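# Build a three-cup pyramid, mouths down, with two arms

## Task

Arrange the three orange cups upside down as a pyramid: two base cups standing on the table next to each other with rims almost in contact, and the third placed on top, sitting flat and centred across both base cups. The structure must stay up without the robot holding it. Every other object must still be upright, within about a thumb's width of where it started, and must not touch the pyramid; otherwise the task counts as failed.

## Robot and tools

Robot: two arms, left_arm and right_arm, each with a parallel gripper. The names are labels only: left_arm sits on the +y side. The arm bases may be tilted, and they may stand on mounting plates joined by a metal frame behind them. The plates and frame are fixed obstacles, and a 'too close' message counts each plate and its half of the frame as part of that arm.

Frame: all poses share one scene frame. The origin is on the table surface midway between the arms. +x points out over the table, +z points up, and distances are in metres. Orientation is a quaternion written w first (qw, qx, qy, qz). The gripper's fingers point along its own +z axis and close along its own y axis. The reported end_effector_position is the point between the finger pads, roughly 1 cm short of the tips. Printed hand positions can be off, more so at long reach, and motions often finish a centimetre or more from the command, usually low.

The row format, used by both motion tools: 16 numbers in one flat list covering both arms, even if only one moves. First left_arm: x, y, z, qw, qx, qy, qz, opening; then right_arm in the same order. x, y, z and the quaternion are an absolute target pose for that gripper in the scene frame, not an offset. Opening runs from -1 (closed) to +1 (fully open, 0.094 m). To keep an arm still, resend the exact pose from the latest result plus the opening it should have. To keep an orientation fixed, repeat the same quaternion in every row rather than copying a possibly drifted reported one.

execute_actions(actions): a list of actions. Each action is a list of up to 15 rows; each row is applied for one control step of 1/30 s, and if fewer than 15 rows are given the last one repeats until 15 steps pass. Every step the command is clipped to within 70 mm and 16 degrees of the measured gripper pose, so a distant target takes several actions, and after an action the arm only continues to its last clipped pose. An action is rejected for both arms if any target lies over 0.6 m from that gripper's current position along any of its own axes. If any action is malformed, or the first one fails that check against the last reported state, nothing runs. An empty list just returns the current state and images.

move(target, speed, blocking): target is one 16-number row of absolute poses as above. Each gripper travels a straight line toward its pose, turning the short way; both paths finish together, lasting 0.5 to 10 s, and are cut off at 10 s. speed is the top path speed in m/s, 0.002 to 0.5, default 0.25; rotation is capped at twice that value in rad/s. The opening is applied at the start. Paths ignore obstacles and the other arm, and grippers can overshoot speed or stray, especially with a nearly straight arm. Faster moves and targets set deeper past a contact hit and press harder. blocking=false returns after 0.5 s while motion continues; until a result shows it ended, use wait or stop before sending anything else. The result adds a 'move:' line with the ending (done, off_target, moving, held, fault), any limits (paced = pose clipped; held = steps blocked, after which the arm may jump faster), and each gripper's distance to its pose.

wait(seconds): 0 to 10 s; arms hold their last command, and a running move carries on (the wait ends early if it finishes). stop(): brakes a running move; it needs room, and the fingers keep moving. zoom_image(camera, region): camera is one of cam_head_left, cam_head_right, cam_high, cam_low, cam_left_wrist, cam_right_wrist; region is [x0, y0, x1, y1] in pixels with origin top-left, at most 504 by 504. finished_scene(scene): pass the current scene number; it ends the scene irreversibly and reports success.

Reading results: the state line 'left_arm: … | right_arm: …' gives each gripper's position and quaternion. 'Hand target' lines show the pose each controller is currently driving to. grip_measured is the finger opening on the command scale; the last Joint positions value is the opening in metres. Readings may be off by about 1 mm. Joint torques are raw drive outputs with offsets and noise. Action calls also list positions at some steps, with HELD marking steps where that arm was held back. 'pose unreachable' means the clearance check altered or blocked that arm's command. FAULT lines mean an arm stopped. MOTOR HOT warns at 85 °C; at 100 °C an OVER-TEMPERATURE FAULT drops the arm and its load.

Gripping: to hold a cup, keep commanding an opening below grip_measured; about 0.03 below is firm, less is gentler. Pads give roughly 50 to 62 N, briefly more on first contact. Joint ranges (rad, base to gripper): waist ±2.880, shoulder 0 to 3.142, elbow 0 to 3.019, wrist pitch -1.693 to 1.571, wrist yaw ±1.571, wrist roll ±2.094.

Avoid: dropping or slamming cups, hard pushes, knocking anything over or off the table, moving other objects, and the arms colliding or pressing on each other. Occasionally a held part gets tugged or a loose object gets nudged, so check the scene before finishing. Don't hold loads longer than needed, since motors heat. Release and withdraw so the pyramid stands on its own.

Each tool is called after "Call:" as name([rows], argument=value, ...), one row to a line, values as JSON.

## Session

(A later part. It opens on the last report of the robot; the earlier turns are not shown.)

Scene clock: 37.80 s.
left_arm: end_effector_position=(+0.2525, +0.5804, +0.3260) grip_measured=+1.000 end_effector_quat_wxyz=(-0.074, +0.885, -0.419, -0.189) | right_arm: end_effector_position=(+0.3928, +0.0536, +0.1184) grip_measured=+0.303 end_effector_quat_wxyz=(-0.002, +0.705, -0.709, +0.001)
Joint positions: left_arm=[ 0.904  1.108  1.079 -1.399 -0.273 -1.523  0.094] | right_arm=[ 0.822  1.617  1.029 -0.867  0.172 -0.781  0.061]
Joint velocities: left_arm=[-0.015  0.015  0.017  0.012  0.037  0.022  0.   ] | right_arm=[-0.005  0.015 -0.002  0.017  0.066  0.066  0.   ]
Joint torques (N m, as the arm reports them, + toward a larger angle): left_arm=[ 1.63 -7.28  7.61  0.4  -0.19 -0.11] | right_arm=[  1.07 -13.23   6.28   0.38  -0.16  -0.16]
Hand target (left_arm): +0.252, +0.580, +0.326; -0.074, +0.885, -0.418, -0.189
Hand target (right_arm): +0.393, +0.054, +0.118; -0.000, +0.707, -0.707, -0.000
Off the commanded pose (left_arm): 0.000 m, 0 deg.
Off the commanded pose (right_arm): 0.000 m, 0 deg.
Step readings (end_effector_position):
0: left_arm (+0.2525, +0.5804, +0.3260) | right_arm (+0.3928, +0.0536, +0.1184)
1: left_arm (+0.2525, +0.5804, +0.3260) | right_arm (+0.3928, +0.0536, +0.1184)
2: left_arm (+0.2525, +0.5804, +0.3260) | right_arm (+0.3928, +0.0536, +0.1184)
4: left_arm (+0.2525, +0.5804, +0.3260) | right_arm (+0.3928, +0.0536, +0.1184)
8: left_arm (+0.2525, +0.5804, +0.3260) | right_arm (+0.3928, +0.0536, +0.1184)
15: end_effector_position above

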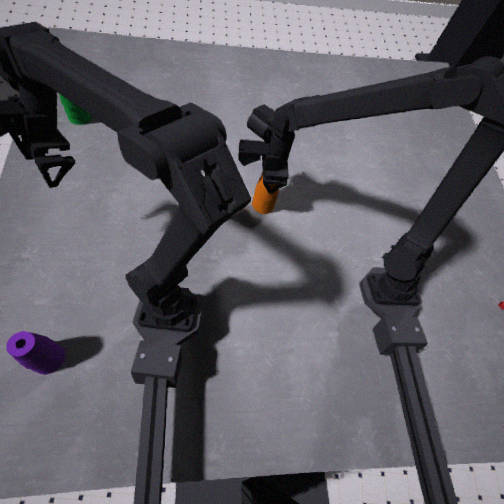

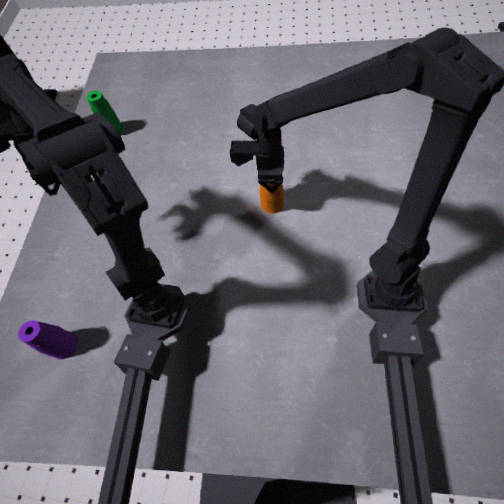

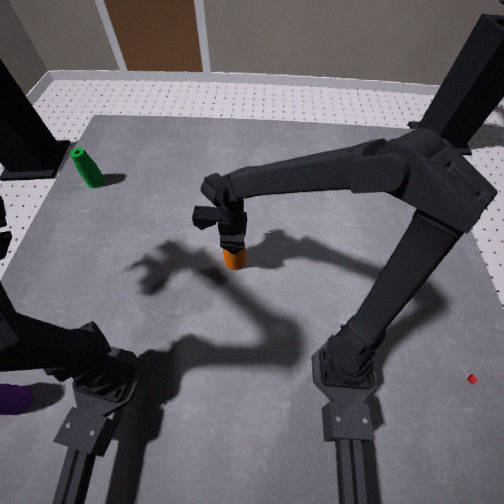

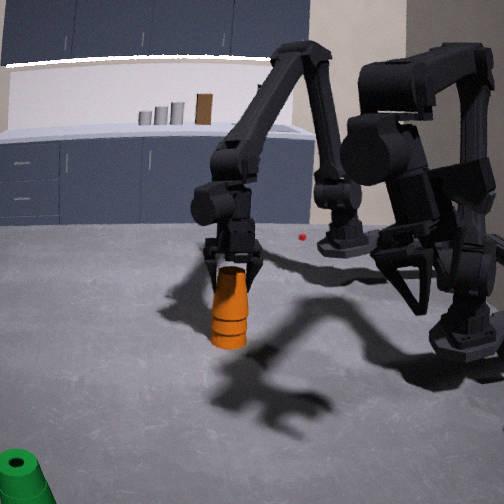

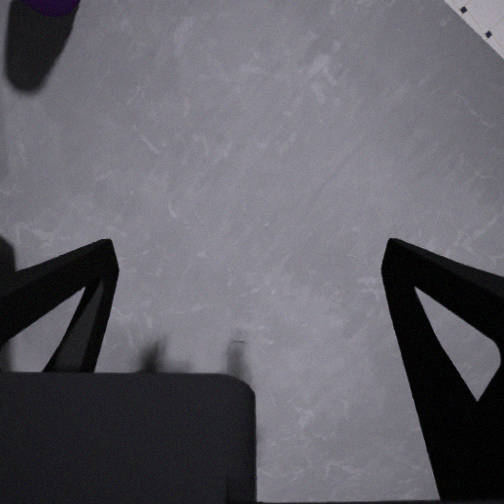

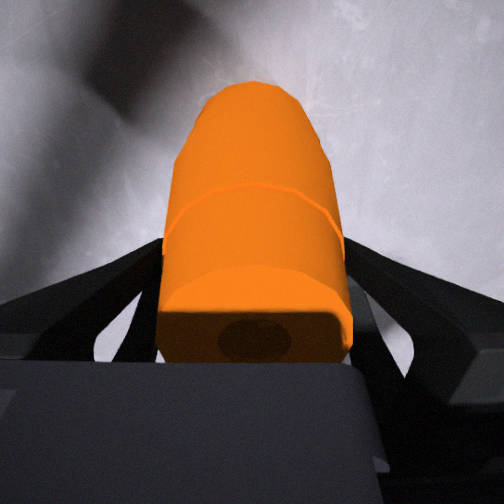

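Call:
execute_actions([
  [[0.2525, 0.5804, 0.3260, -0.074, 0.885, -0.418, -0.189, 1.0, 0.3948, 0.0557, 0.1203, -0.0033, 0.7068, -0.7073, -0.0002, 0.27],[0.2525, 0.5804, 0.3260, -0.074, 0.885, -0.418, -0.189, 1.0, 0.3969, 0.0579, 0.1221, -0.0065, 0.7066, -0.7075, -0.0004, 0.27],[0.2525, 0.5804, 0.3260, -0.074, 0.885, -0.418, -0.189, 1.0, 0.3989, 0.0600, 0.1240, -0.0098, 0.7064, -0.7077, -0.0007, 0.27],[0.2525, 0.5804, 0.3260, -0.074, 0.885, -0.418, -0.189, 1.0, 0.4009, 0.0622, 0.1258, -0.0130, 0.7062, -0.7079, -0.0009, 0.27],[0.2525, 0.5804, 0.3260, -0.074, 0.885, -0.418, -0.189, 1.0, 0.4029, 0.0643, 0.1277, -0.0163, 0.7059, -0.7081, -0.0011, 0.27],[0.2525, 0.5804, 0.3260, -0.074, 0.885, -0.418, -0.189, 1.0, 0.4050, 0.0664, 0.1295, -0.0196, 0.7057, -0.7083, -0.0013, 0.27],[0.2525, 0.5804, 0.3260, -0.074, 0.885, -0.418, -0.189, 1.0, 0.4070, 0.0686, 0.1314, -0.0228, 0.7054, -0.7085, -0.0016, 0.27],[0.2525, 0.5804, 0.3260, -0.074, 0.885, -0.418, -0.189, 1.0, 0.4090, 0.0707, 0.1333, -0.0261, 0.7052, -0.7086, -0.0018, 0.27],[0.2525, 0.5804, 0.3260, -0.074, 0.885, -0.418, -0.189, 1.0, 0.4090, 0.0707, 0.1348, -0.0261, 0.7052, -0.7086, -0.0018, 0.27],[0.2525, 0.5804, 0.3260, -0.074, 0.885, -0.418, -0.189, 1.0, 0.4090, 0.0707, 0.1363, -0.0261, 0.7052, -0.7086, -0.0018, 0.27],[0.2525, 0.5804, 0.3260, -0.074, 0.885, -0.418, -0.189, 1.0, 0.4090, 0.0707, 0.1378, -0.0261, 0.7052, -0.7086, -0.0018, 0.27],[0.2525, 0.5804, 0.3260, -0.074, 0.885, -0.418, -0.189, 1.0, 0.4090, 0.0707, 0.1393, -0.0261, 0.7052, -0.7086, -0.0018, 0.27],[0.2525, 0.5804, 0.3260, -0.074, 0.885, -0.418, -0.189, 1.0, 0.4090, 0.0707, 0.1408, -0.0261, 0.7052, -0.7086, -0.0018, 0.27],[0.2525, 0.5804, 0.3260, -0.074, 0.885, -0.418, -0.189, 1.0, 0.4090, 0.0707, 0.1423, -0.0261, 0.7052, -0.7086, -0.0018, 0.27],[0.2525, 0.5804, 0.3260, -0.074, 0.885, -0.418, -0.189, 1.0, 0.4090, 0.0707, 0.1438, -0.0261, 0.7052, -0.7086, -0.0018, 0.27]],
])

Scene clock: 46.33 s.
left_arm: end_effector_position=(+0.2525, +0.5804, +0.3260) grip_measured=+1.000 end_effector_quat_wxyz=(-0.074, +0.885, -0.419, -0.189) | right_arm: end_effector_position=(+0.3912, +0.0522, +0.1186) grip_measured=+0.303 end_effector_quat_wxyz=(+0.003, +0.706, -0.708, +0.000)
Joint positions: left_arm=[ 0.904  1.108  1.079 -1.399 -0.273 -1.523  0.094] | right_arm=[ 0.822  1.617  1.03  -0.877  0.171 -0.781  0.061]
Joint velocities: left_arm=[ 0.005 -0.005 -0.002 -0.027 -0.051 -0.007  0.   ] | right_arm=[-0.015 -0.015  0.017 -0.134 -0.037 -0.051 -0.001]
Joint torques (N m, as the arm reports them, + toward a larger angle): left_arm=[ 1.44 -7.74  7.73  0.67 -0.23 -0.12] | right_arm=[  1.65 -15.    10.3    0.22  -0.2   -0.08]
Hand target (left_arm): +0.252, +0.580, +0.326; -0.074, +0.885, -0.418, -0.189
Hand target (right_arm): +0.408, +0.070, +0.144; -0.026, +0.705, -0.709, -0.002
Off the commanded pose (left_arm): 0.000 m, 0 deg.
Off the commanded pose (right_arm): 0.036 m, 3 deg.
Step readings (end_effector_position):
0: left_arm (+0.2525, +0.5804, +0.3260) | right_arm (+0.3928, +0.0536, +0.1184)
1: left_arm (+0.2525, +0.5804, +0.3260) | right_arm (+0.3928, +0.0536, +0.1184)
2: left_arm (+0.2525, +0.5804, +0.3260) | right_arm (+0.3928, +0.0536, +0.1184)
4: left_arm (+0.2525, +0.5804, +0.3260) | right_arm (+0.3928, +0.0536, +0.1184)
8: left_arm (+0.2525, +0.5804, +0.3260) | right_arm (+0.3927, +0.0536, +0.1184)
15: end_effector_position above

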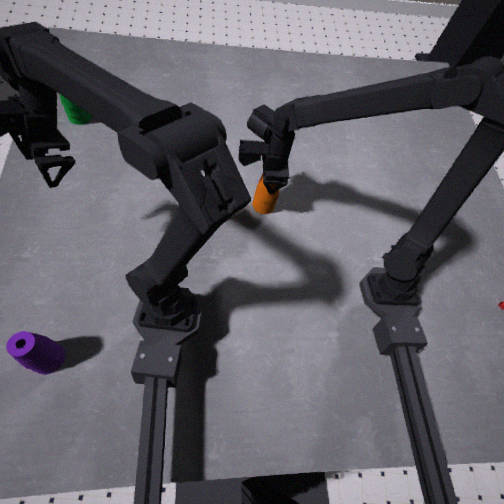

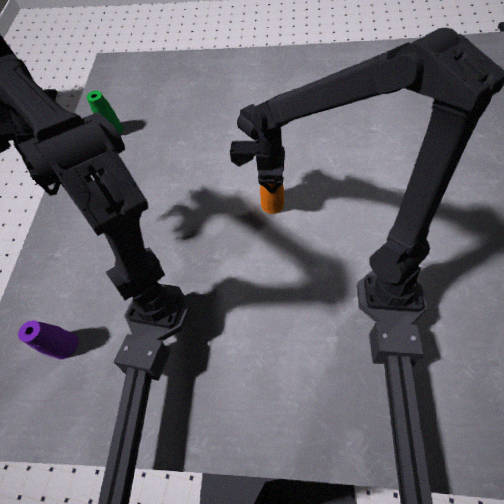

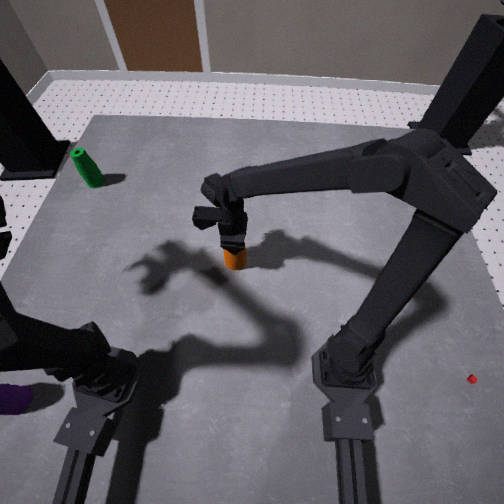

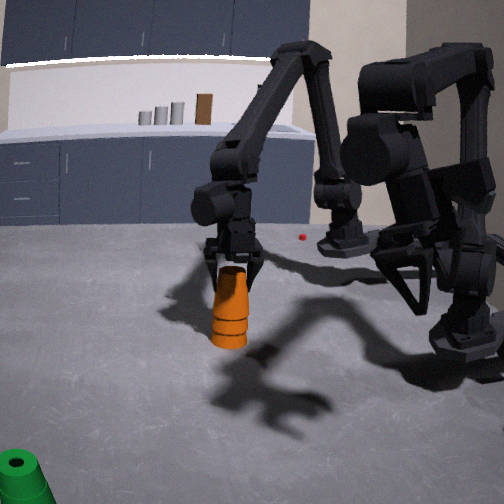

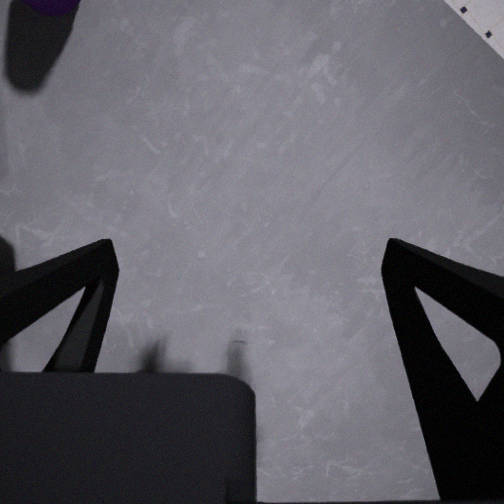

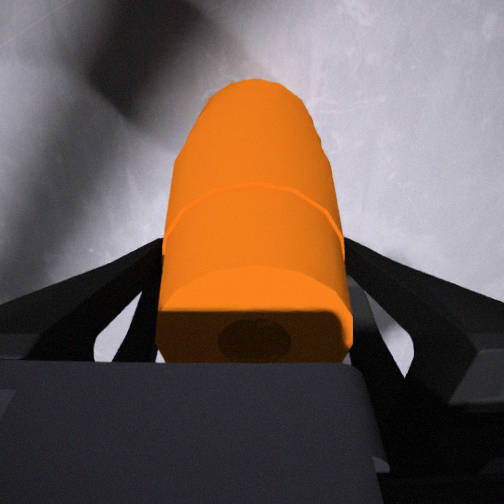

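Call:
execute_actions(actions=[])

Scene clock: 46.67 s.
left_arm: end_effector_position=(+0.2525, +0.5804, +0.3260) grip_measured=+1.000 end_effector_quat_wxyz=(-0.074, +0.885, -0.419, -0.189) | right_arm: end_effector_position=(+0.3913, +0.0520, +0.1198) grip_measured=+0.303 end_effector_quat_wxyz=(+0.005, +0.706, -0.708, +0.000)
Joint positions: left_arm=[ 0.904  1.108  1.079 -1.399 -0.273 -1.523  0.094] | right_arm=[ 0.822  1.617  1.034 -0.885  0.171 -0.781  0.061]
Joint velocities: left_arm=[-0.005  0.005  0.002  0.002  0.051 -0.022  0.   ] | right_arm=[ 0.005 -0.005 -0.012 -0.012 -0.007 -0.022  0.   ]
Joint torques (N m, as the arm reports them, + toward a larger angle): left_arm=[ 1.05 -8.15  7.82  0.42 -0.17 -0.11] | right_arm=[  1.87 -15.17  10.15   0.14  -0.21  -0.07]
Hand target (left_arm): +0.252, +0.580, +0.326; -0.074, +0.885, -0.418, -0.189
Hand target (right_arm): +0.408, +0.070, +0.144; -0.026, +0.705, -0.709, -0.002
Off the commanded pose (left_arm): 0.000 m, 0 deg.
Off the commanded pose (right_arm): 0.035 m, 4 deg.

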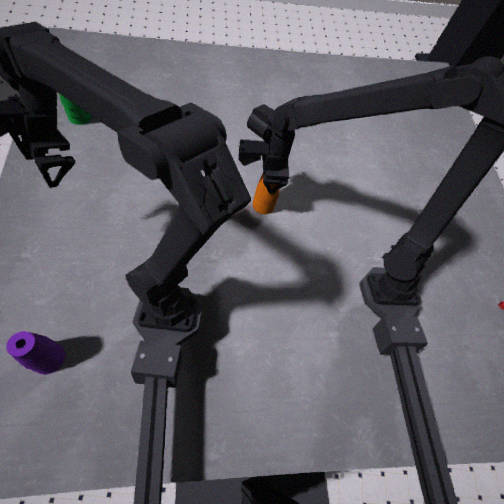

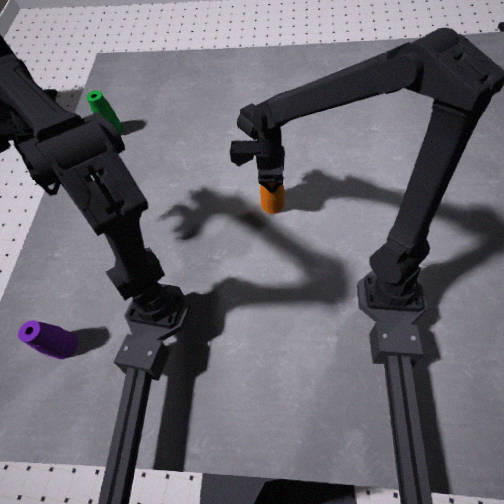

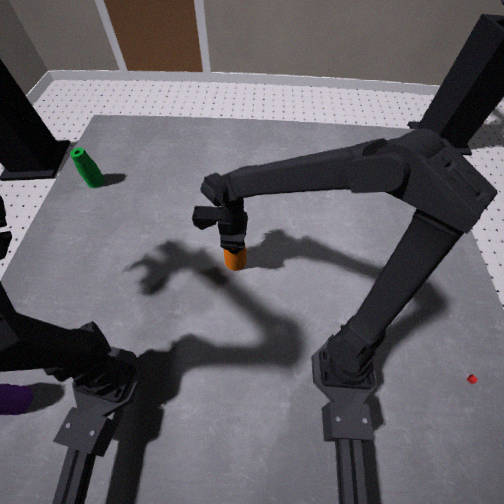

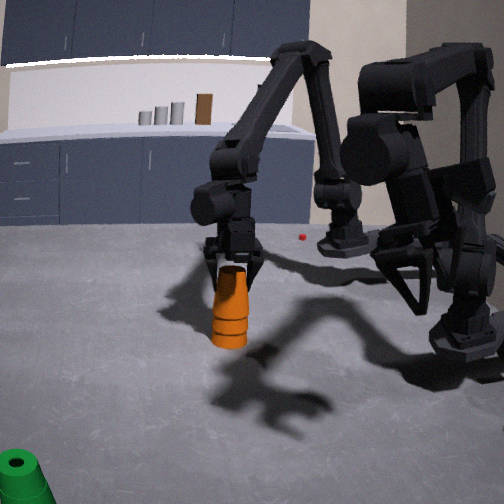

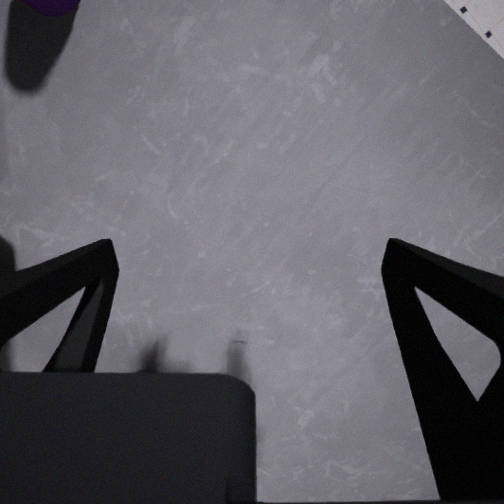

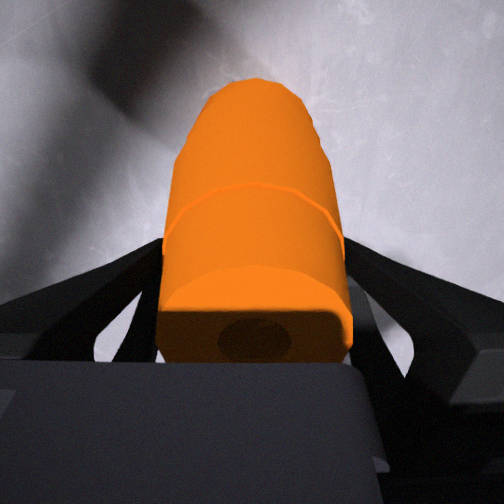

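Call:
execute_actions([
  [[0.2525, 0.5804, 0.3260, -0.074, 0.885, -0.418, -0.189, 1.0, 0.4097, 0.0712, 0.1455, -0.0295, 0.7050, -0.7087, -0.002, 0.27],[0.2525, 0.5804, 0.3260, -0.074, 0.885, -0.418, -0.189, 1.0, 0.4104, 0.0717, 0.1472, -0.033, 0.7047, -0.7088, -0.0023, 0.27],[0.2525, 0.5804, 0.3260, -0.074, 0.885, -0.418, -0.189, 1.0, 0.4111, 0.0722, 0.1489, -0.0365, 0.7045, -0.7089, -0.0026, 0.27],[0.2525, 0.5804, 0.3260, -0.074, 0.885, -0.418, -0.189, 1.0, 0.4117, 0.0725, 0.1506, -0.040, 0.7043, -0.7090, -0.003, 0.27],[0.2525, 0.5804, 0.3260, -0.074, 0.885, -0.418, -0.189, 1.0, 0.4116, 0.0724, 0.1526, -0.040, 0.7043, -0.7090, -0.003, 0.27],[0.2525, 0.5804, 0.3260, -0.074, 0.885, -0.418, -0.189, 1.0, 0.4115, 0.0723, 0.1546, -0.040, 0.7043, -0.7090, -0.003, 0.27],[0.2525, 0.5804, 0.3260, -0.074, 0.885, -0.418, -0.189, 1.0, 0.4114, 0.0722, 0.1566, -0.040, 0.7043, -0.7090, -0.003, 0.27],[0.2525, 0.5804, 0.3260, -0.074, 0.885, -0.418, -0.189, 1.0, 0.4113, 0.0721, 0.1586, -0.040, 0.7043, -0.7090, -0.003, 0.27],[0.2525, 0.5804, 0.3260, -0.074, 0.885, -0.418, -0.189, 1.0, 0.4112, 0.0720, 0.1606, -0.040, 0.7043, -0.7090, -0.003, 0.27],[0.2525, 0.5804, 0.3260, -0.074, 0.885, -0.418, -0.189, 1.0, 0.4111, 0.0719, 0.1626, -0.040, 0.7043, -0.7090, -0.003, 0.27],[0.2525, 0.5804, 0.3260, -0.074, 0.885, -0.418, -0.189, 1.0, 0.4110, 0.0718, 0.1646, -0.040, 0.7043, -0.7090, -0.003, 0.27],[0.2525, 0.5804, 0.3260, -0.074, 0.885, -0.418, -0.189, 1.0, 0.4109, 0.0717, 0.1666, -0.040, 0.7043, -0.7090, -0.003, 0.27],[0.2525, 0.5804, 0.3260, -0.074, 0.885, -0.418, -0.189, 1.0, 0.4108, 0.0716, 0.1686, -0.040, 0.7043, -0.7090, -0.003, 0.27],[0.2525, 0.5804, 0.3260, -0.074, 0.885, -0.418, -0.189, 1.0, 0.4107, 0.0715, 0.1706, -0.040, 0.7043, -0.7090, -0.003, 0.27],[0.2525, 0.5804, 0.3260, -0.074, 0.885, -0.418, -0.189, 1.0, 0.4106, 0.0714, 0.1726, -0.040, 0.7043, -0.7090, -0.003, 0.27]],
])

Call:
wait(seconds=0.3)

Scene clock: 50.27 s.
left_arm: end_effector_position=(+0.2525, +0.5804, +0.3260) grip_measured=+1.000 end_effector_quat_wxyz=(-0.074, +0.885, -0.419, -0.189) | right_arm: end_effector_position=(+0.3940, +0.0506, +0.1401) grip_measured=+0.303 end_effector_quat_wxyz=(-0.005, +0.705, -0.709, -0.000)
Joint positions: left_arm=[ 0.904  1.108  1.079 -1.399 -0.273 -1.523  0.094] | right_arm=[ 0.823  1.573  1.041 -0.917  0.169 -0.781  0.061]
Joint velocities: left_arm=[ 0.005 -0.005 -0.027 -0.002 -0.007  0.051  0.   ] | right_arm=[ 0.015 -0.103  0.081 -0.149 -0.037 -0.022  0.   ]
Joint torques (N m, as the arm reports them, + toward a larger angle): left_arm=[ 1.43 -7.68  7.65  0.46 -0.15 -0.14] | right_arm=[  2.16 -14.78  10.55   0.23  -0.17  -0.01]
Hand target (left_arm): +0.252, +0.580, +0.326; -0.074, +0.885, -0.418, -0.189
Hand target (right_arm): +0.409, +0.071, +0.173; -0.040, +0.704, -0.709, -0.003
Off the commanded pose (left_arm): 0.000 m, 0 deg.
Off the commanded pose (right_arm): 0.042 m, 4 deg.
Step readings (end_effector_position):
0: left_arm (+0.2525, +0.5804, +0.3260) | right_arm (+0.3913, +0.0520, +0.1198)
1: left_arm (+0.2525, +0.5804, +0.3260) | right_arm (+0.3913, +0.0520, +0.1198)
2: left_arm (+0.2525, +0.5804, +0.3260) | right_arm (+0.3914, +0.0520, +0.1199)
4: left_arm (+0.2525, +0.5804, +0.3260) | right_arm (+0.3914, +0.0522, +0.1205)
8: left_arm (+0.2525, +0.5804, +0.3260) | right_arm (+0.3929, +0.0526, +0.1254)
15: end_effector_position above

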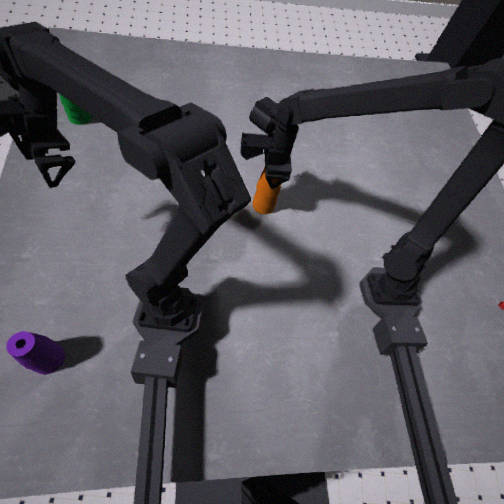

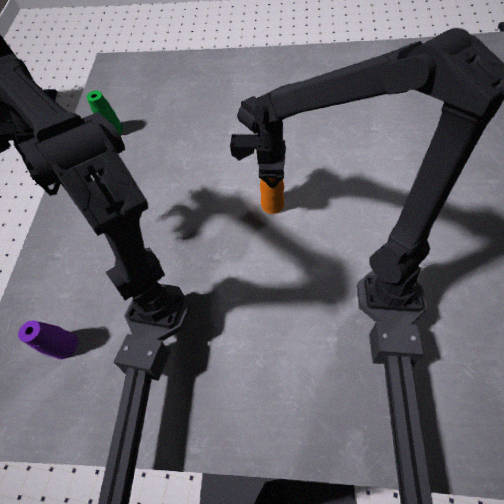

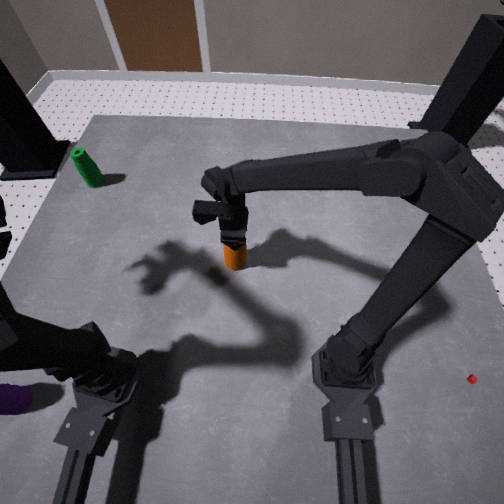

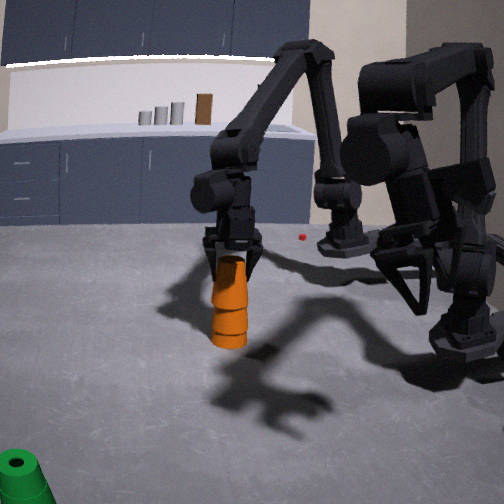

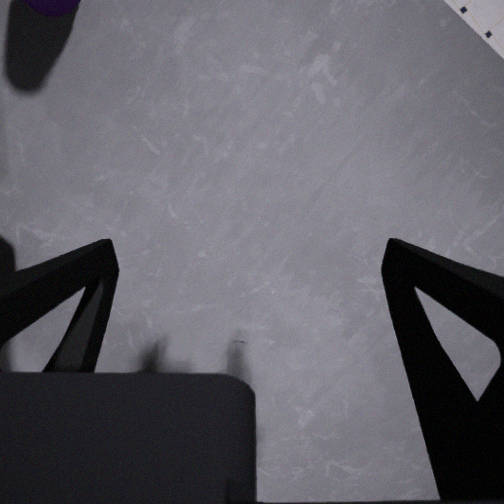

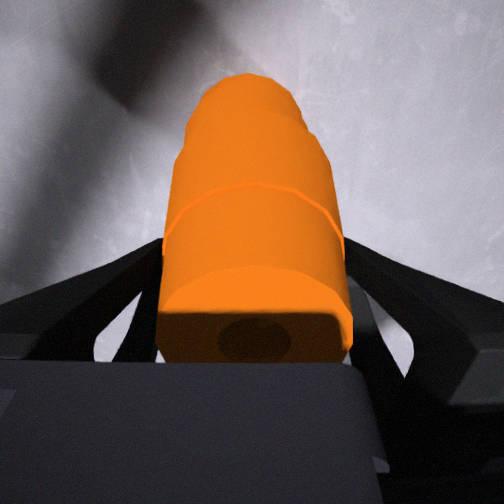

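Scene clock: 50.57 s.
left_arm: end_effector_position=(+0.2525, +0.5804, +0.3260) grip_measured=+1.000 end_effector_quat_wxyz=(-0.074, +0.885, -0.419, -0.189) | right_arm: end_effector_position=(+0.3956, +0.0522, +0.1473) grip_measured=+0.303 end_effector_quat_wxyz=(-0.009, +0.706, -0.708, -0.001)
Joint positions: left_arm=[ 0.904  1.108  1.079 -1.399 -0.273 -1.523  0.094] | right_arm=[ 0.825  1.561  1.049 -0.927  0.169 -0.781  0.061]
Joint velocities: left_arm=[-0.015  0.005 -0.007 -0.007 -0.066  0.051  0.   ] | right_arm=[-0.015  0.015 -0.002 -0.017 -0.051 -0.007 -0.   ]
Joint torques (N m, as the arm reports them, + toward a larger angle): left_arm=[ 1.   -7.7   7.76  0.56 -0.16 -0.09] | right_arm=[  1.8  -14.22  10.4    0.22  -0.17   0.  ]
Hand target (left_arm): +0.252, +0.580, +0.326; -0.074, +0.885, -0.418, -0.189
Hand target (right_arm): +0.409, +0.070, +0.172; -0.040, +0.704, -0.709, -0.003
Off the commanded pose (left_arm): 0.000 m, 0 deg.
Off the commanded pose (right_arm): 0.035 m, 4 deg.
wait: 0.30 s; no rest

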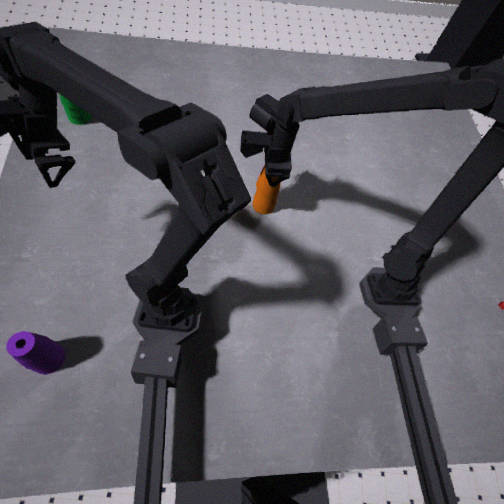

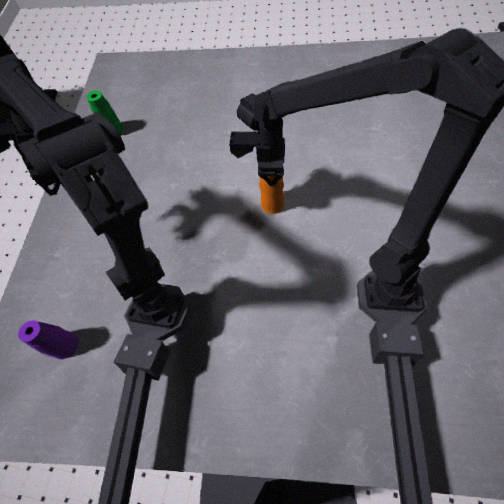

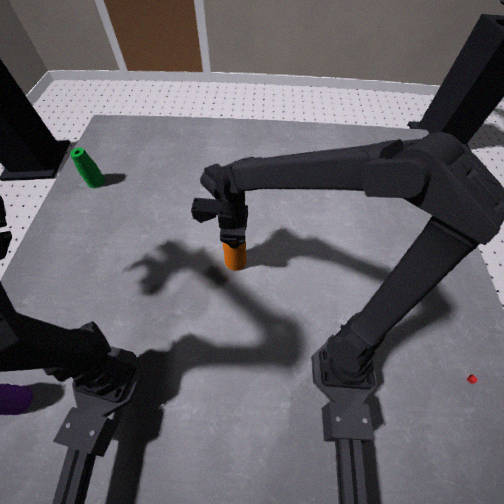

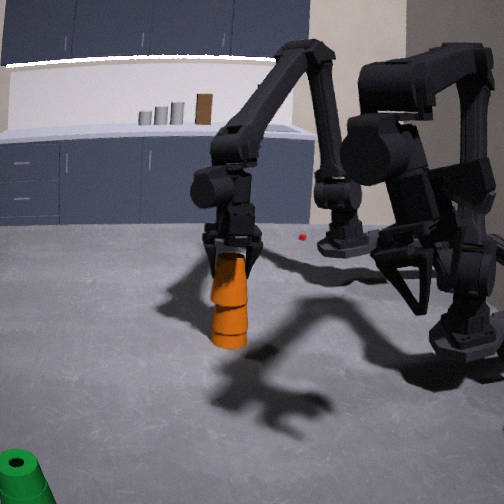

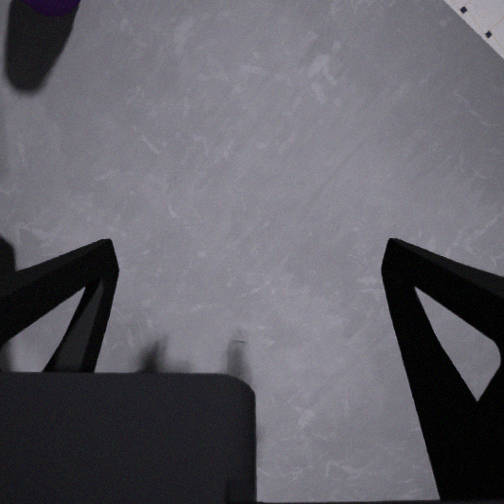

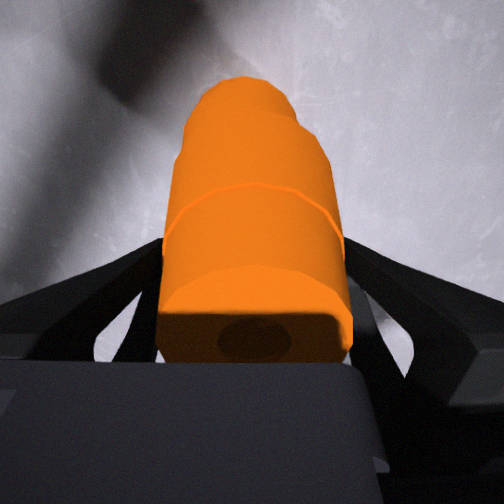

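Call:
zoom_image(camera="cam_low", region=[180, 240, 290, 355])

Region (180, 240, 290, 355) of cam_low's 504x504 image, scaled by 4.383, with more detail than that image has; it fills the left 482 columns of this view, and the rest is white.

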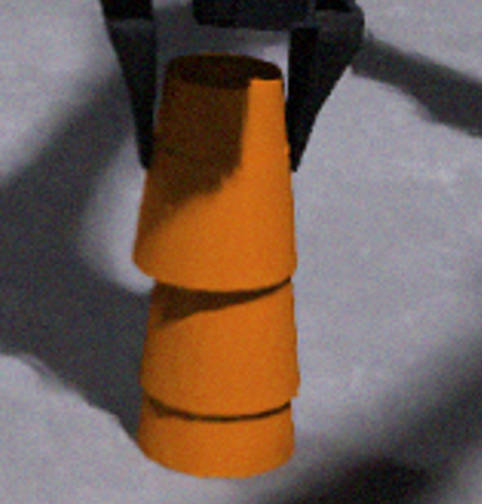

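Call:
execute_actions([
  [[0.2525, 0.5804, 0.3260, -0.074, 0.885, -0.418, -0.189, 1.0, 0.4095, 0.0720, 0.1746, -0.0384, 0.7044, -0.7089, -0.003, 0.27],[0.2525, 0.5804, 0.3260, -0.074, 0.885, -0.418, -0.189, 1.0, 0.4085, 0.0727, 0.1776, -0.0368, 0.7045, -0.7089, -0.003, 0.27],[0.2525, 0.5804, 0.3260, -0.074, 0.885, -0.418, -0.189, 1.0, 0.4075, 0.0733, 0.1816, -0.0352, 0.7046, -0.7088, -0.003, 0.27],[0.2525, 0.5804, 0.3260, -0.074, 0.885, -0.418, -0.189, 1.0, 0.4065, 0.0739, 0.1861, -0.0336, 0.7047, -0.7088, -0.003, 0.27],[0.2525, 0.5804, 0.3260, -0.074, 0.885, -0.418, -0.189, 1.0, 0.4060, 0.0744, 0.1911, -0.032, 0.7048, -0.7087, -0.003, 0.27],[0.2525, 0.5804, 0.3260, -0.074, 0.885, -0.418, -0.189, 1.0, 0.4058, 0.0743, 0.1961, -0.032, 0.7048, -0.7087, -0.003, 0.27],[0.2525, 0.5804, 0.3260, -0.074, 0.885, -0.418, -0.189, 1.0, 0.4056, 0.0741, 0.2011, -0.032, 0.7048, -0.7087, -0.003, 0.27],[0.2525, 0.5804, 0.3260, -0.074, 0.885, -0.418, -0.189, 1.0, 0.4054, 0.0739, 0.2061, -0.032, 0.7048, -0.7087, -0.003, 0.27],[0.2525, 0.5804, 0.3260, -0.074, 0.885, -0.418, -0.189, 1.0, 0.4052, 0.0737, 0.2111, -0.032, 0.7048, -0.7087, -0.003, 0.27],[0.2525, 0.5804, 0.3260, -0.074, 0.885, -0.418, -0.189, 1.0, 0.4050, 0.0735, 0.2161, -0.032, 0.7048, -0.7087, -0.003, 0.27],[0.2525, 0.5804, 0.3260, -0.074, 0.885, -0.418, -0.189, 1.0, 0.4048, 0.0733, 0.2211, -0.032, 0.7048, -0.7087, -0.003, 0.27],[0.2525, 0.5804, 0.3260, -0.074, 0.885, -0.418, -0.189, 1.0, 0.4047, 0.0732, 0.2256, -0.032, 0.7048, -0.7087, -0.003, 0.27],[0.2525, 0.5804, 0.3260, -0.074, 0.885, -0.418, -0.189, 1.0, 0.4046, 0.0731, 0.2296, -0.032, 0.7048, -0.7087, -0.003, 0.27],[0.2525, 0.5804, 0.3260, -0.074, 0.885, -0.418, -0.189, 1.0, 0.4045, 0.0730, 0.2326, -0.032, 0.7048, -0.7087, -0.003, 0.27],[0.2525, 0.5804, 0.3260, -0.074, 0.885, -0.418, -0.189, 1.0, 0.4045, 0.0730, 0.2346, -0.032, 0.7048, -0.7087, -0.003, 0.27]],
  [[0.2525, 0.5804, 0.3260, -0.074, 0.885, -0.418, -0.189, 1.0, 0.4045, 0.0745, 0.235, -0.032, 0.7048, -0.7087, -0.003, 0.27],[0.2525, 0.5804, 0.3260, -0.074, 0.885, -0.418, -0.189, 1.0, 0.4044, 0.0775, 0.235, -0.032, 0.7048, -0.7087, -0.003, 0.27],[0.2525, 0.5804, 0.3260, -0.074, 0.885, -0.418, -0.189, 1.0, 0.4042, 0.0820, 0.235, -0.032, 0.7048, -0.7087, -0.0033, 0.27],[0.2525, 0.5804, 0.3260, -0.074, 0.885, -0.418, -0.189, 1.0, 0.4040, 0.0880, 0.235, -0.032, 0.7048, -0.7087, -0.0035, 0.27],[0.2525, 0.5804, 0.3260, -0.074, 0.885, -0.418, -0.189, 1.0, 0.4038, 0.0950, 0.235, -0.032, 0.7048, -0.7087, -0.0038, 0.27],[0.2525, 0.5804, 0.3260, -0.074, 0.885, -0.418, -0.189, 1.0, 0.4035, 0.1025, 0.235, -0.032, 0.7048, -0.7087, -0.004, 0.27],[0.2525, 0.5804, 0.3260, -0.074, 0.885, -0.418, -0.189, 1.0, 0.4033, 0.1105, 0.235, -0.032, 0.7048, -0.7087, -0.0043, 0.27],[0.2525, 0.5804, 0.3260, -0.074, 0.885, -0.418, -0.189, 1.0, 0.4030, 0.1185, 0.235, -0.032, 0.7048, -0.7087, -0.0046, 0.27],[0.2525, 0.5804, 0.3260, -0.074, 0.885, -0.418, -0.189, 1.0, 0.4028, 0.1260, 0.235, -0.032, 0.7048, -0.7087, -0.0049, 0.27],[0.2525, 0.5804, 0.3260, -0.074, 0.885, -0.418, -0.189, 1.0, 0.4025, 0.1330, 0.235, -0.032, 0.7048, -0.7087, -0.0051, 0.27],[0.2525, 0.5804, 0.3260, -0.074, 0.885, -0.418, -0.189, 1.0, 0.4023, 0.1390, 0.235, -0.032, 0.7048, -0.7087, -0.0053, 0.27],[0.2525, 0.5804, 0.3260, -0.074, 0.885, -0.418, -0.189, 1.0, 0.4022, 0.1435, 0.235, -0.032, 0.7048, -0.7087, -0.0055, 0.27],[0.2525, 0.5804, 0.3260, -0.074, 0.885, -0.418, -0.189, 1.0, 0.4021, 0.1465, 0.235, -0.032, 0.7048, -0.7087, -0.0056, 0.27],[0.2525, 0.5804, 0.3260, -0.074, 0.885, -0.418, -0.189, 1.0, 0.4020, 0.1485, 0.235, -0.032, 0.7048, -0.7087, -0.0057, 0.27],[0.2525, 0.5804, 0.3260, -0.074, 0.885, -0.418, -0.189, 1.0, 0.4020, 0.1500, 0.235, -0.032, 0.7048, -0.7087, -0.0057, 0.27]],
])

Scene clock: 57.43 s.
left_arm: end_effector_position=(+0.2525, +0.5804, +0.3260) grip_measured=+1.000 end_effector_quat_wxyz=(-0.074, +0.885, -0.419, -0.189) | right_arm: end_effector_position=(+0.3890, +0.1321, +0.2195) grip_measured=+0.303 end_effector_quat_wxyz=(-0.018, +0.717, -0.697, -0.004)
Joint positions: left_arm=[ 0.904  1.108  1.079 -1.399 -0.273 -1.523  0.094] | right_arm=[ 0.975  1.607  1.293 -1.134  0.182 -0.665  0.061]
Joint velocities: left_arm=[-0.005 -0.005  0.022 -0.012 -0.022 -0.037  0.   ] | right_arm=[ 0.19   0.327  0.198 -0.056  0.037  0.139  0.   ]
Joint torques (N m, as the arm reports them, + toward a larger angle): left_arm=[ 1.59 -7.32  7.94  0.54 -0.14 -0.12] | right_arm=[  0.91 -14.99  11.29   0.02   0.04   0.09]
Hand target (left_arm): +0.252, +0.580, +0.326; -0.074, +0.885, -0.418, -0.189
Hand target (right_arm): +0.400, +0.149, +0.235; -0.033, +0.705, -0.708, -0.005
Off the commanded pose (left_arm): 0.000 m, 0 deg.
Off the commanded pose (right_arm): 0.027 m, 3 deg.
Step readings (end_effector_position; steps 1 to 15: 1st action; 16 to 30: 2nd action):
0: left_arm (+0.2525, +0.5804, +0.3260) | right_arm (+0.3956, +0.0522, +0.1473)
1: left_arm (+0.2525, +0.5804, +0.3260) | right_arm (+0.3954, +0.0522, +0.1474)
2: left_arm (+0.2525, +0.5804, +0.3260) | right_arm (+0.3947, +0.0517, +0.1476)
4: left_arm (+0.2525, +0.5804, +0.3260) | right_arm (+0.3924, +0.0509, +0.1494)
8: left_arm (+0.2525, +0.5804, +0.3260) | right_arm (+0.3871, +0.0523, +0.1600)
15: left_arm (+0.2525, +0.5804, +0.3260) | right_arm (+0.3885, +0.0555, +0.1981)
16: left_arm (+0.2525, +0.5804, +0.3260) | right_arm (+0.3899, +0.0563, +0.2033)
17: left_arm (+0.2525, +0.5804, +0.3260) | right_arm (+0.3912, +0.0574, +0.2077)
19: left_arm (+0.2525, +0.5804, +0.3260) | right_arm (+0.3939, +0.0613, +0.2142)
23: left_arm (+0.2525, +0.5804, +0.3260) | right_arm (+0.3953, +0.0797, +0.2226)
30: end_effector_position above

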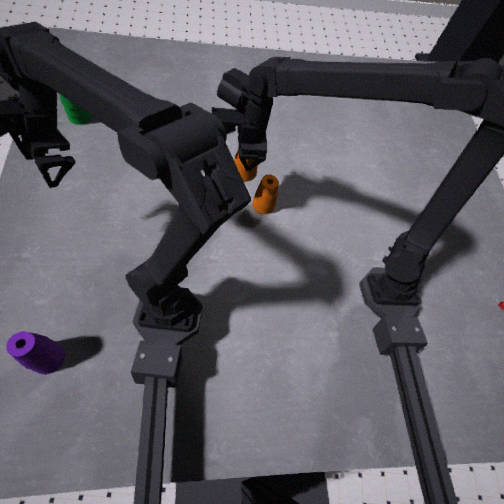

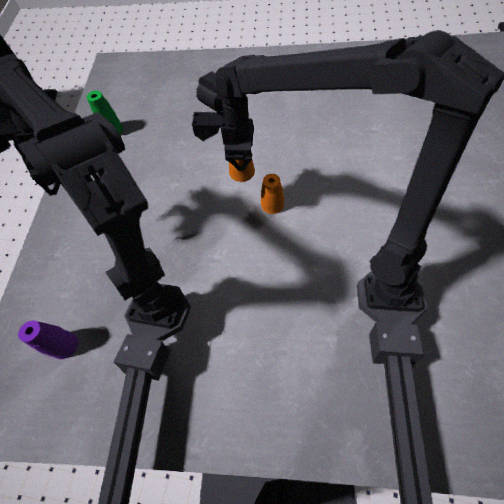

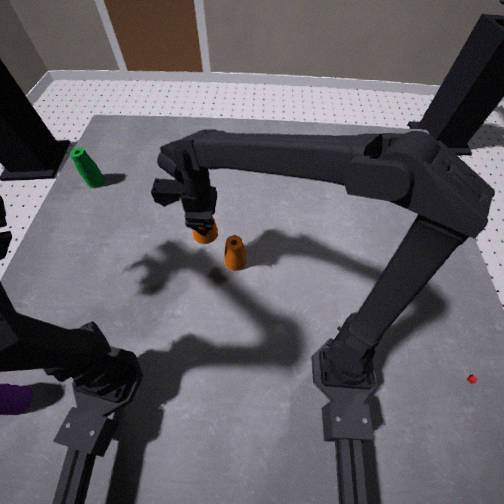

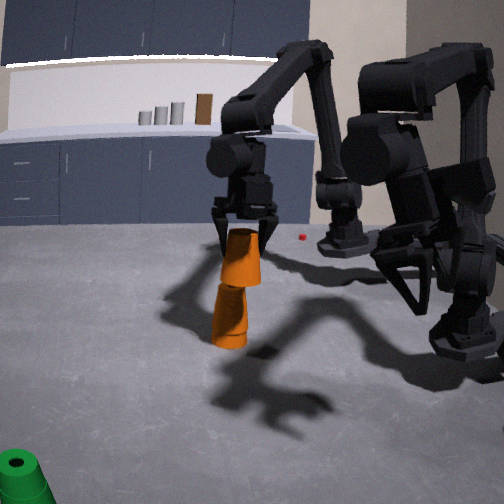

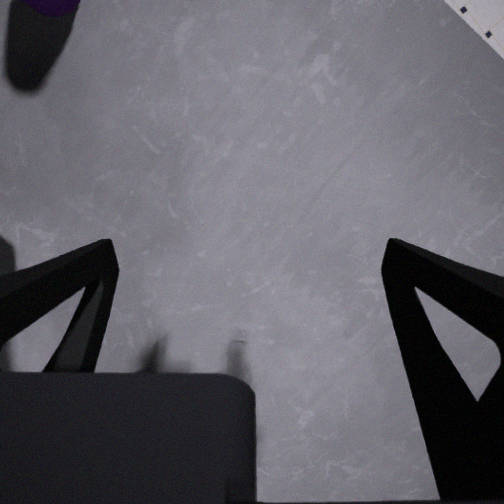

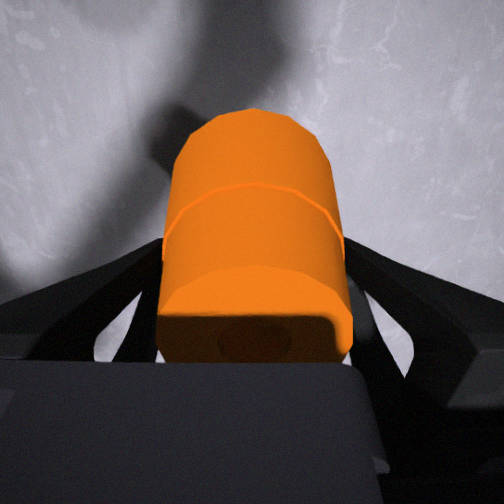

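Call:
move(target=[0.2525, 0.5804, 0.3260, -0.074, 0.885, -0.418, -0.189, 1.0, 0.396, 0.1285, 0.103, 0.0, 0.7071, -0.7071, 0.0, 0.27], speed=0.15)

Scene clock: 59.13 s.
left_arm: end_effector_position=(+0.2525, +0.5804, +0.3260) grip_measured=+1.000 end_effector_quat_wxyz=(-0.074, +0.885, -0.419, -0.189) | right_arm: end_effector_position=(+0.3911, +0.1298, +0.1028) grip_measured=+0.303 end_effector_quat_wxyz=(+0.005, +0.706, -0.708, +0.001)
Joint positions: left_arm=[ 0.904  1.108  1.079 -1.399 -0.273 -1.523  0.094] | right_arm=[ 0.927  1.785  1.202 -0.904  0.182 -0.674  0.061]
Joint velocities: left_arm=[-0.015 -0.005 -0.012  0.007 -0.081  0.066  0.   ] | right_arm=[ 0.005  0.015 -0.022  0.032 -0.007 -0.037 -0.001]
Joint torques (N m, as the arm reports them, + toward a larger angle): left_arm=[ 1.84 -7.44  7.85  0.42 -0.19 -0.11] | right_arm=[  0.99 -15.78   5.98   0.89  -0.21  -0.26]
Hand target (left_arm): +0.252, +0.580, +0.326; -0.074, +0.885, -0.418, -0.189
Hand target (right_arm): +0.395, +0.128, +0.103; +0.000, +0.707, -0.707, -0.000
Off the commanded pose (left_arm): 0.000 m, 0 deg.
Off the commanded pose (right_arm): 0.005 m, 1 deg.
move: done

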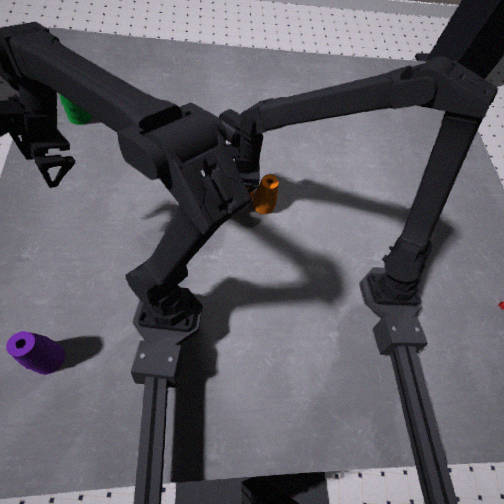

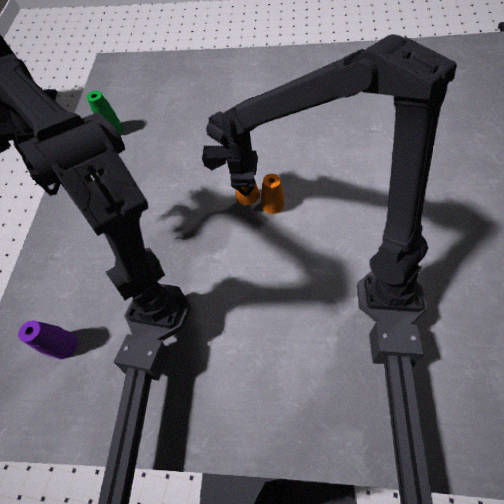

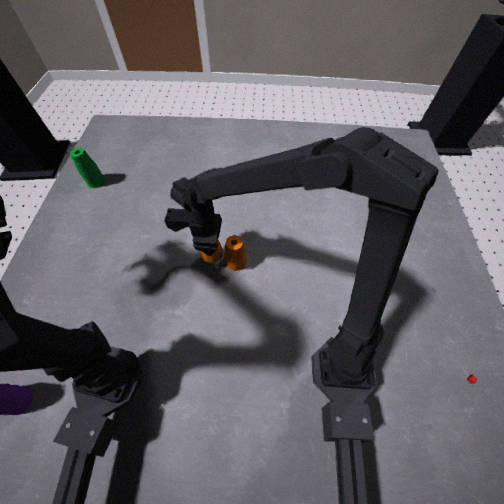

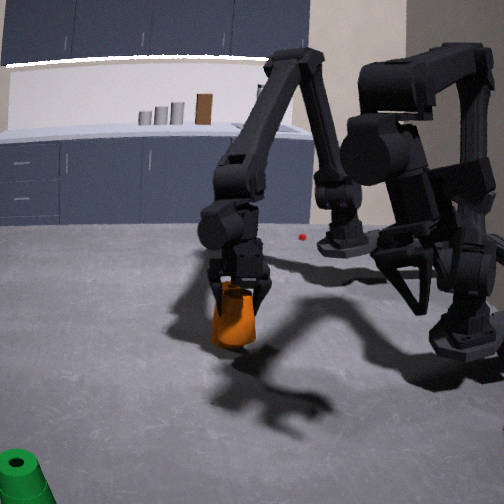

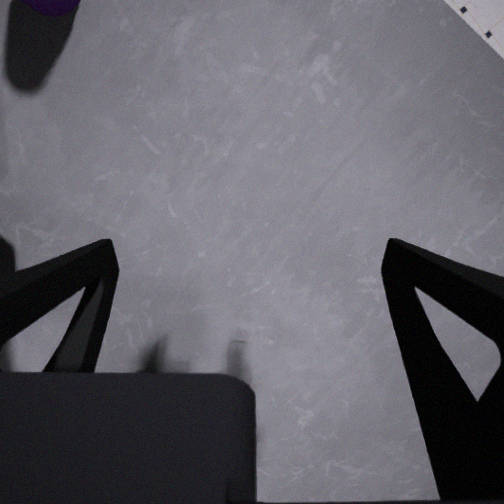

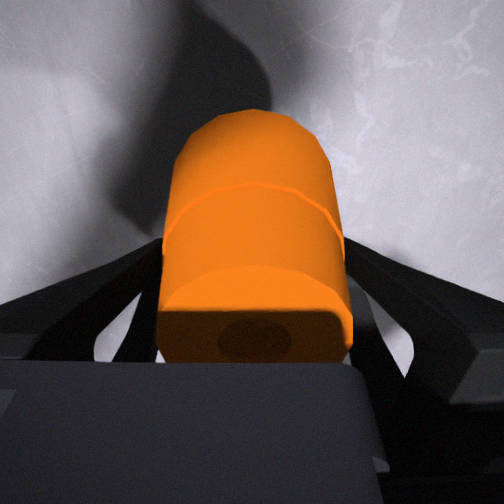

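Call:
zoom_image(camera="cam_head_right", region=[215, 150, 305, 230])

Call:
zoom_image(camera="cam_high", region=[180, 210, 270, 290])

Region (215, 150, 305, 230) of cam_head_right's 504x504 image, scaled by 5.600, with more detail than that image has.

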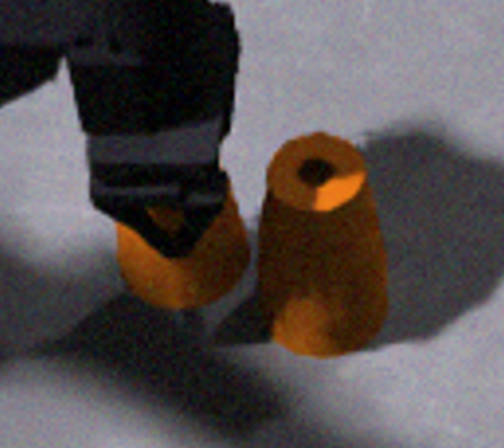

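Region (180, 210, 270, 290) of cam_high's 504x504 image, scaled by 5.600, with more detail than that image has.

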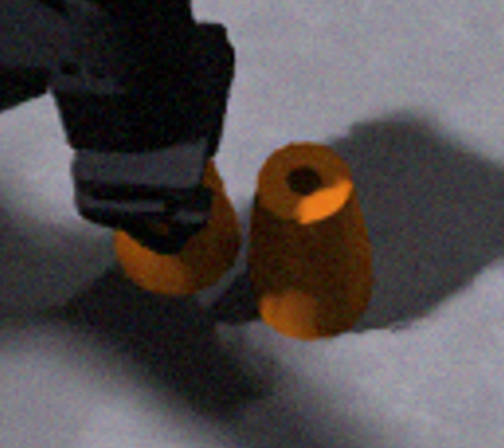

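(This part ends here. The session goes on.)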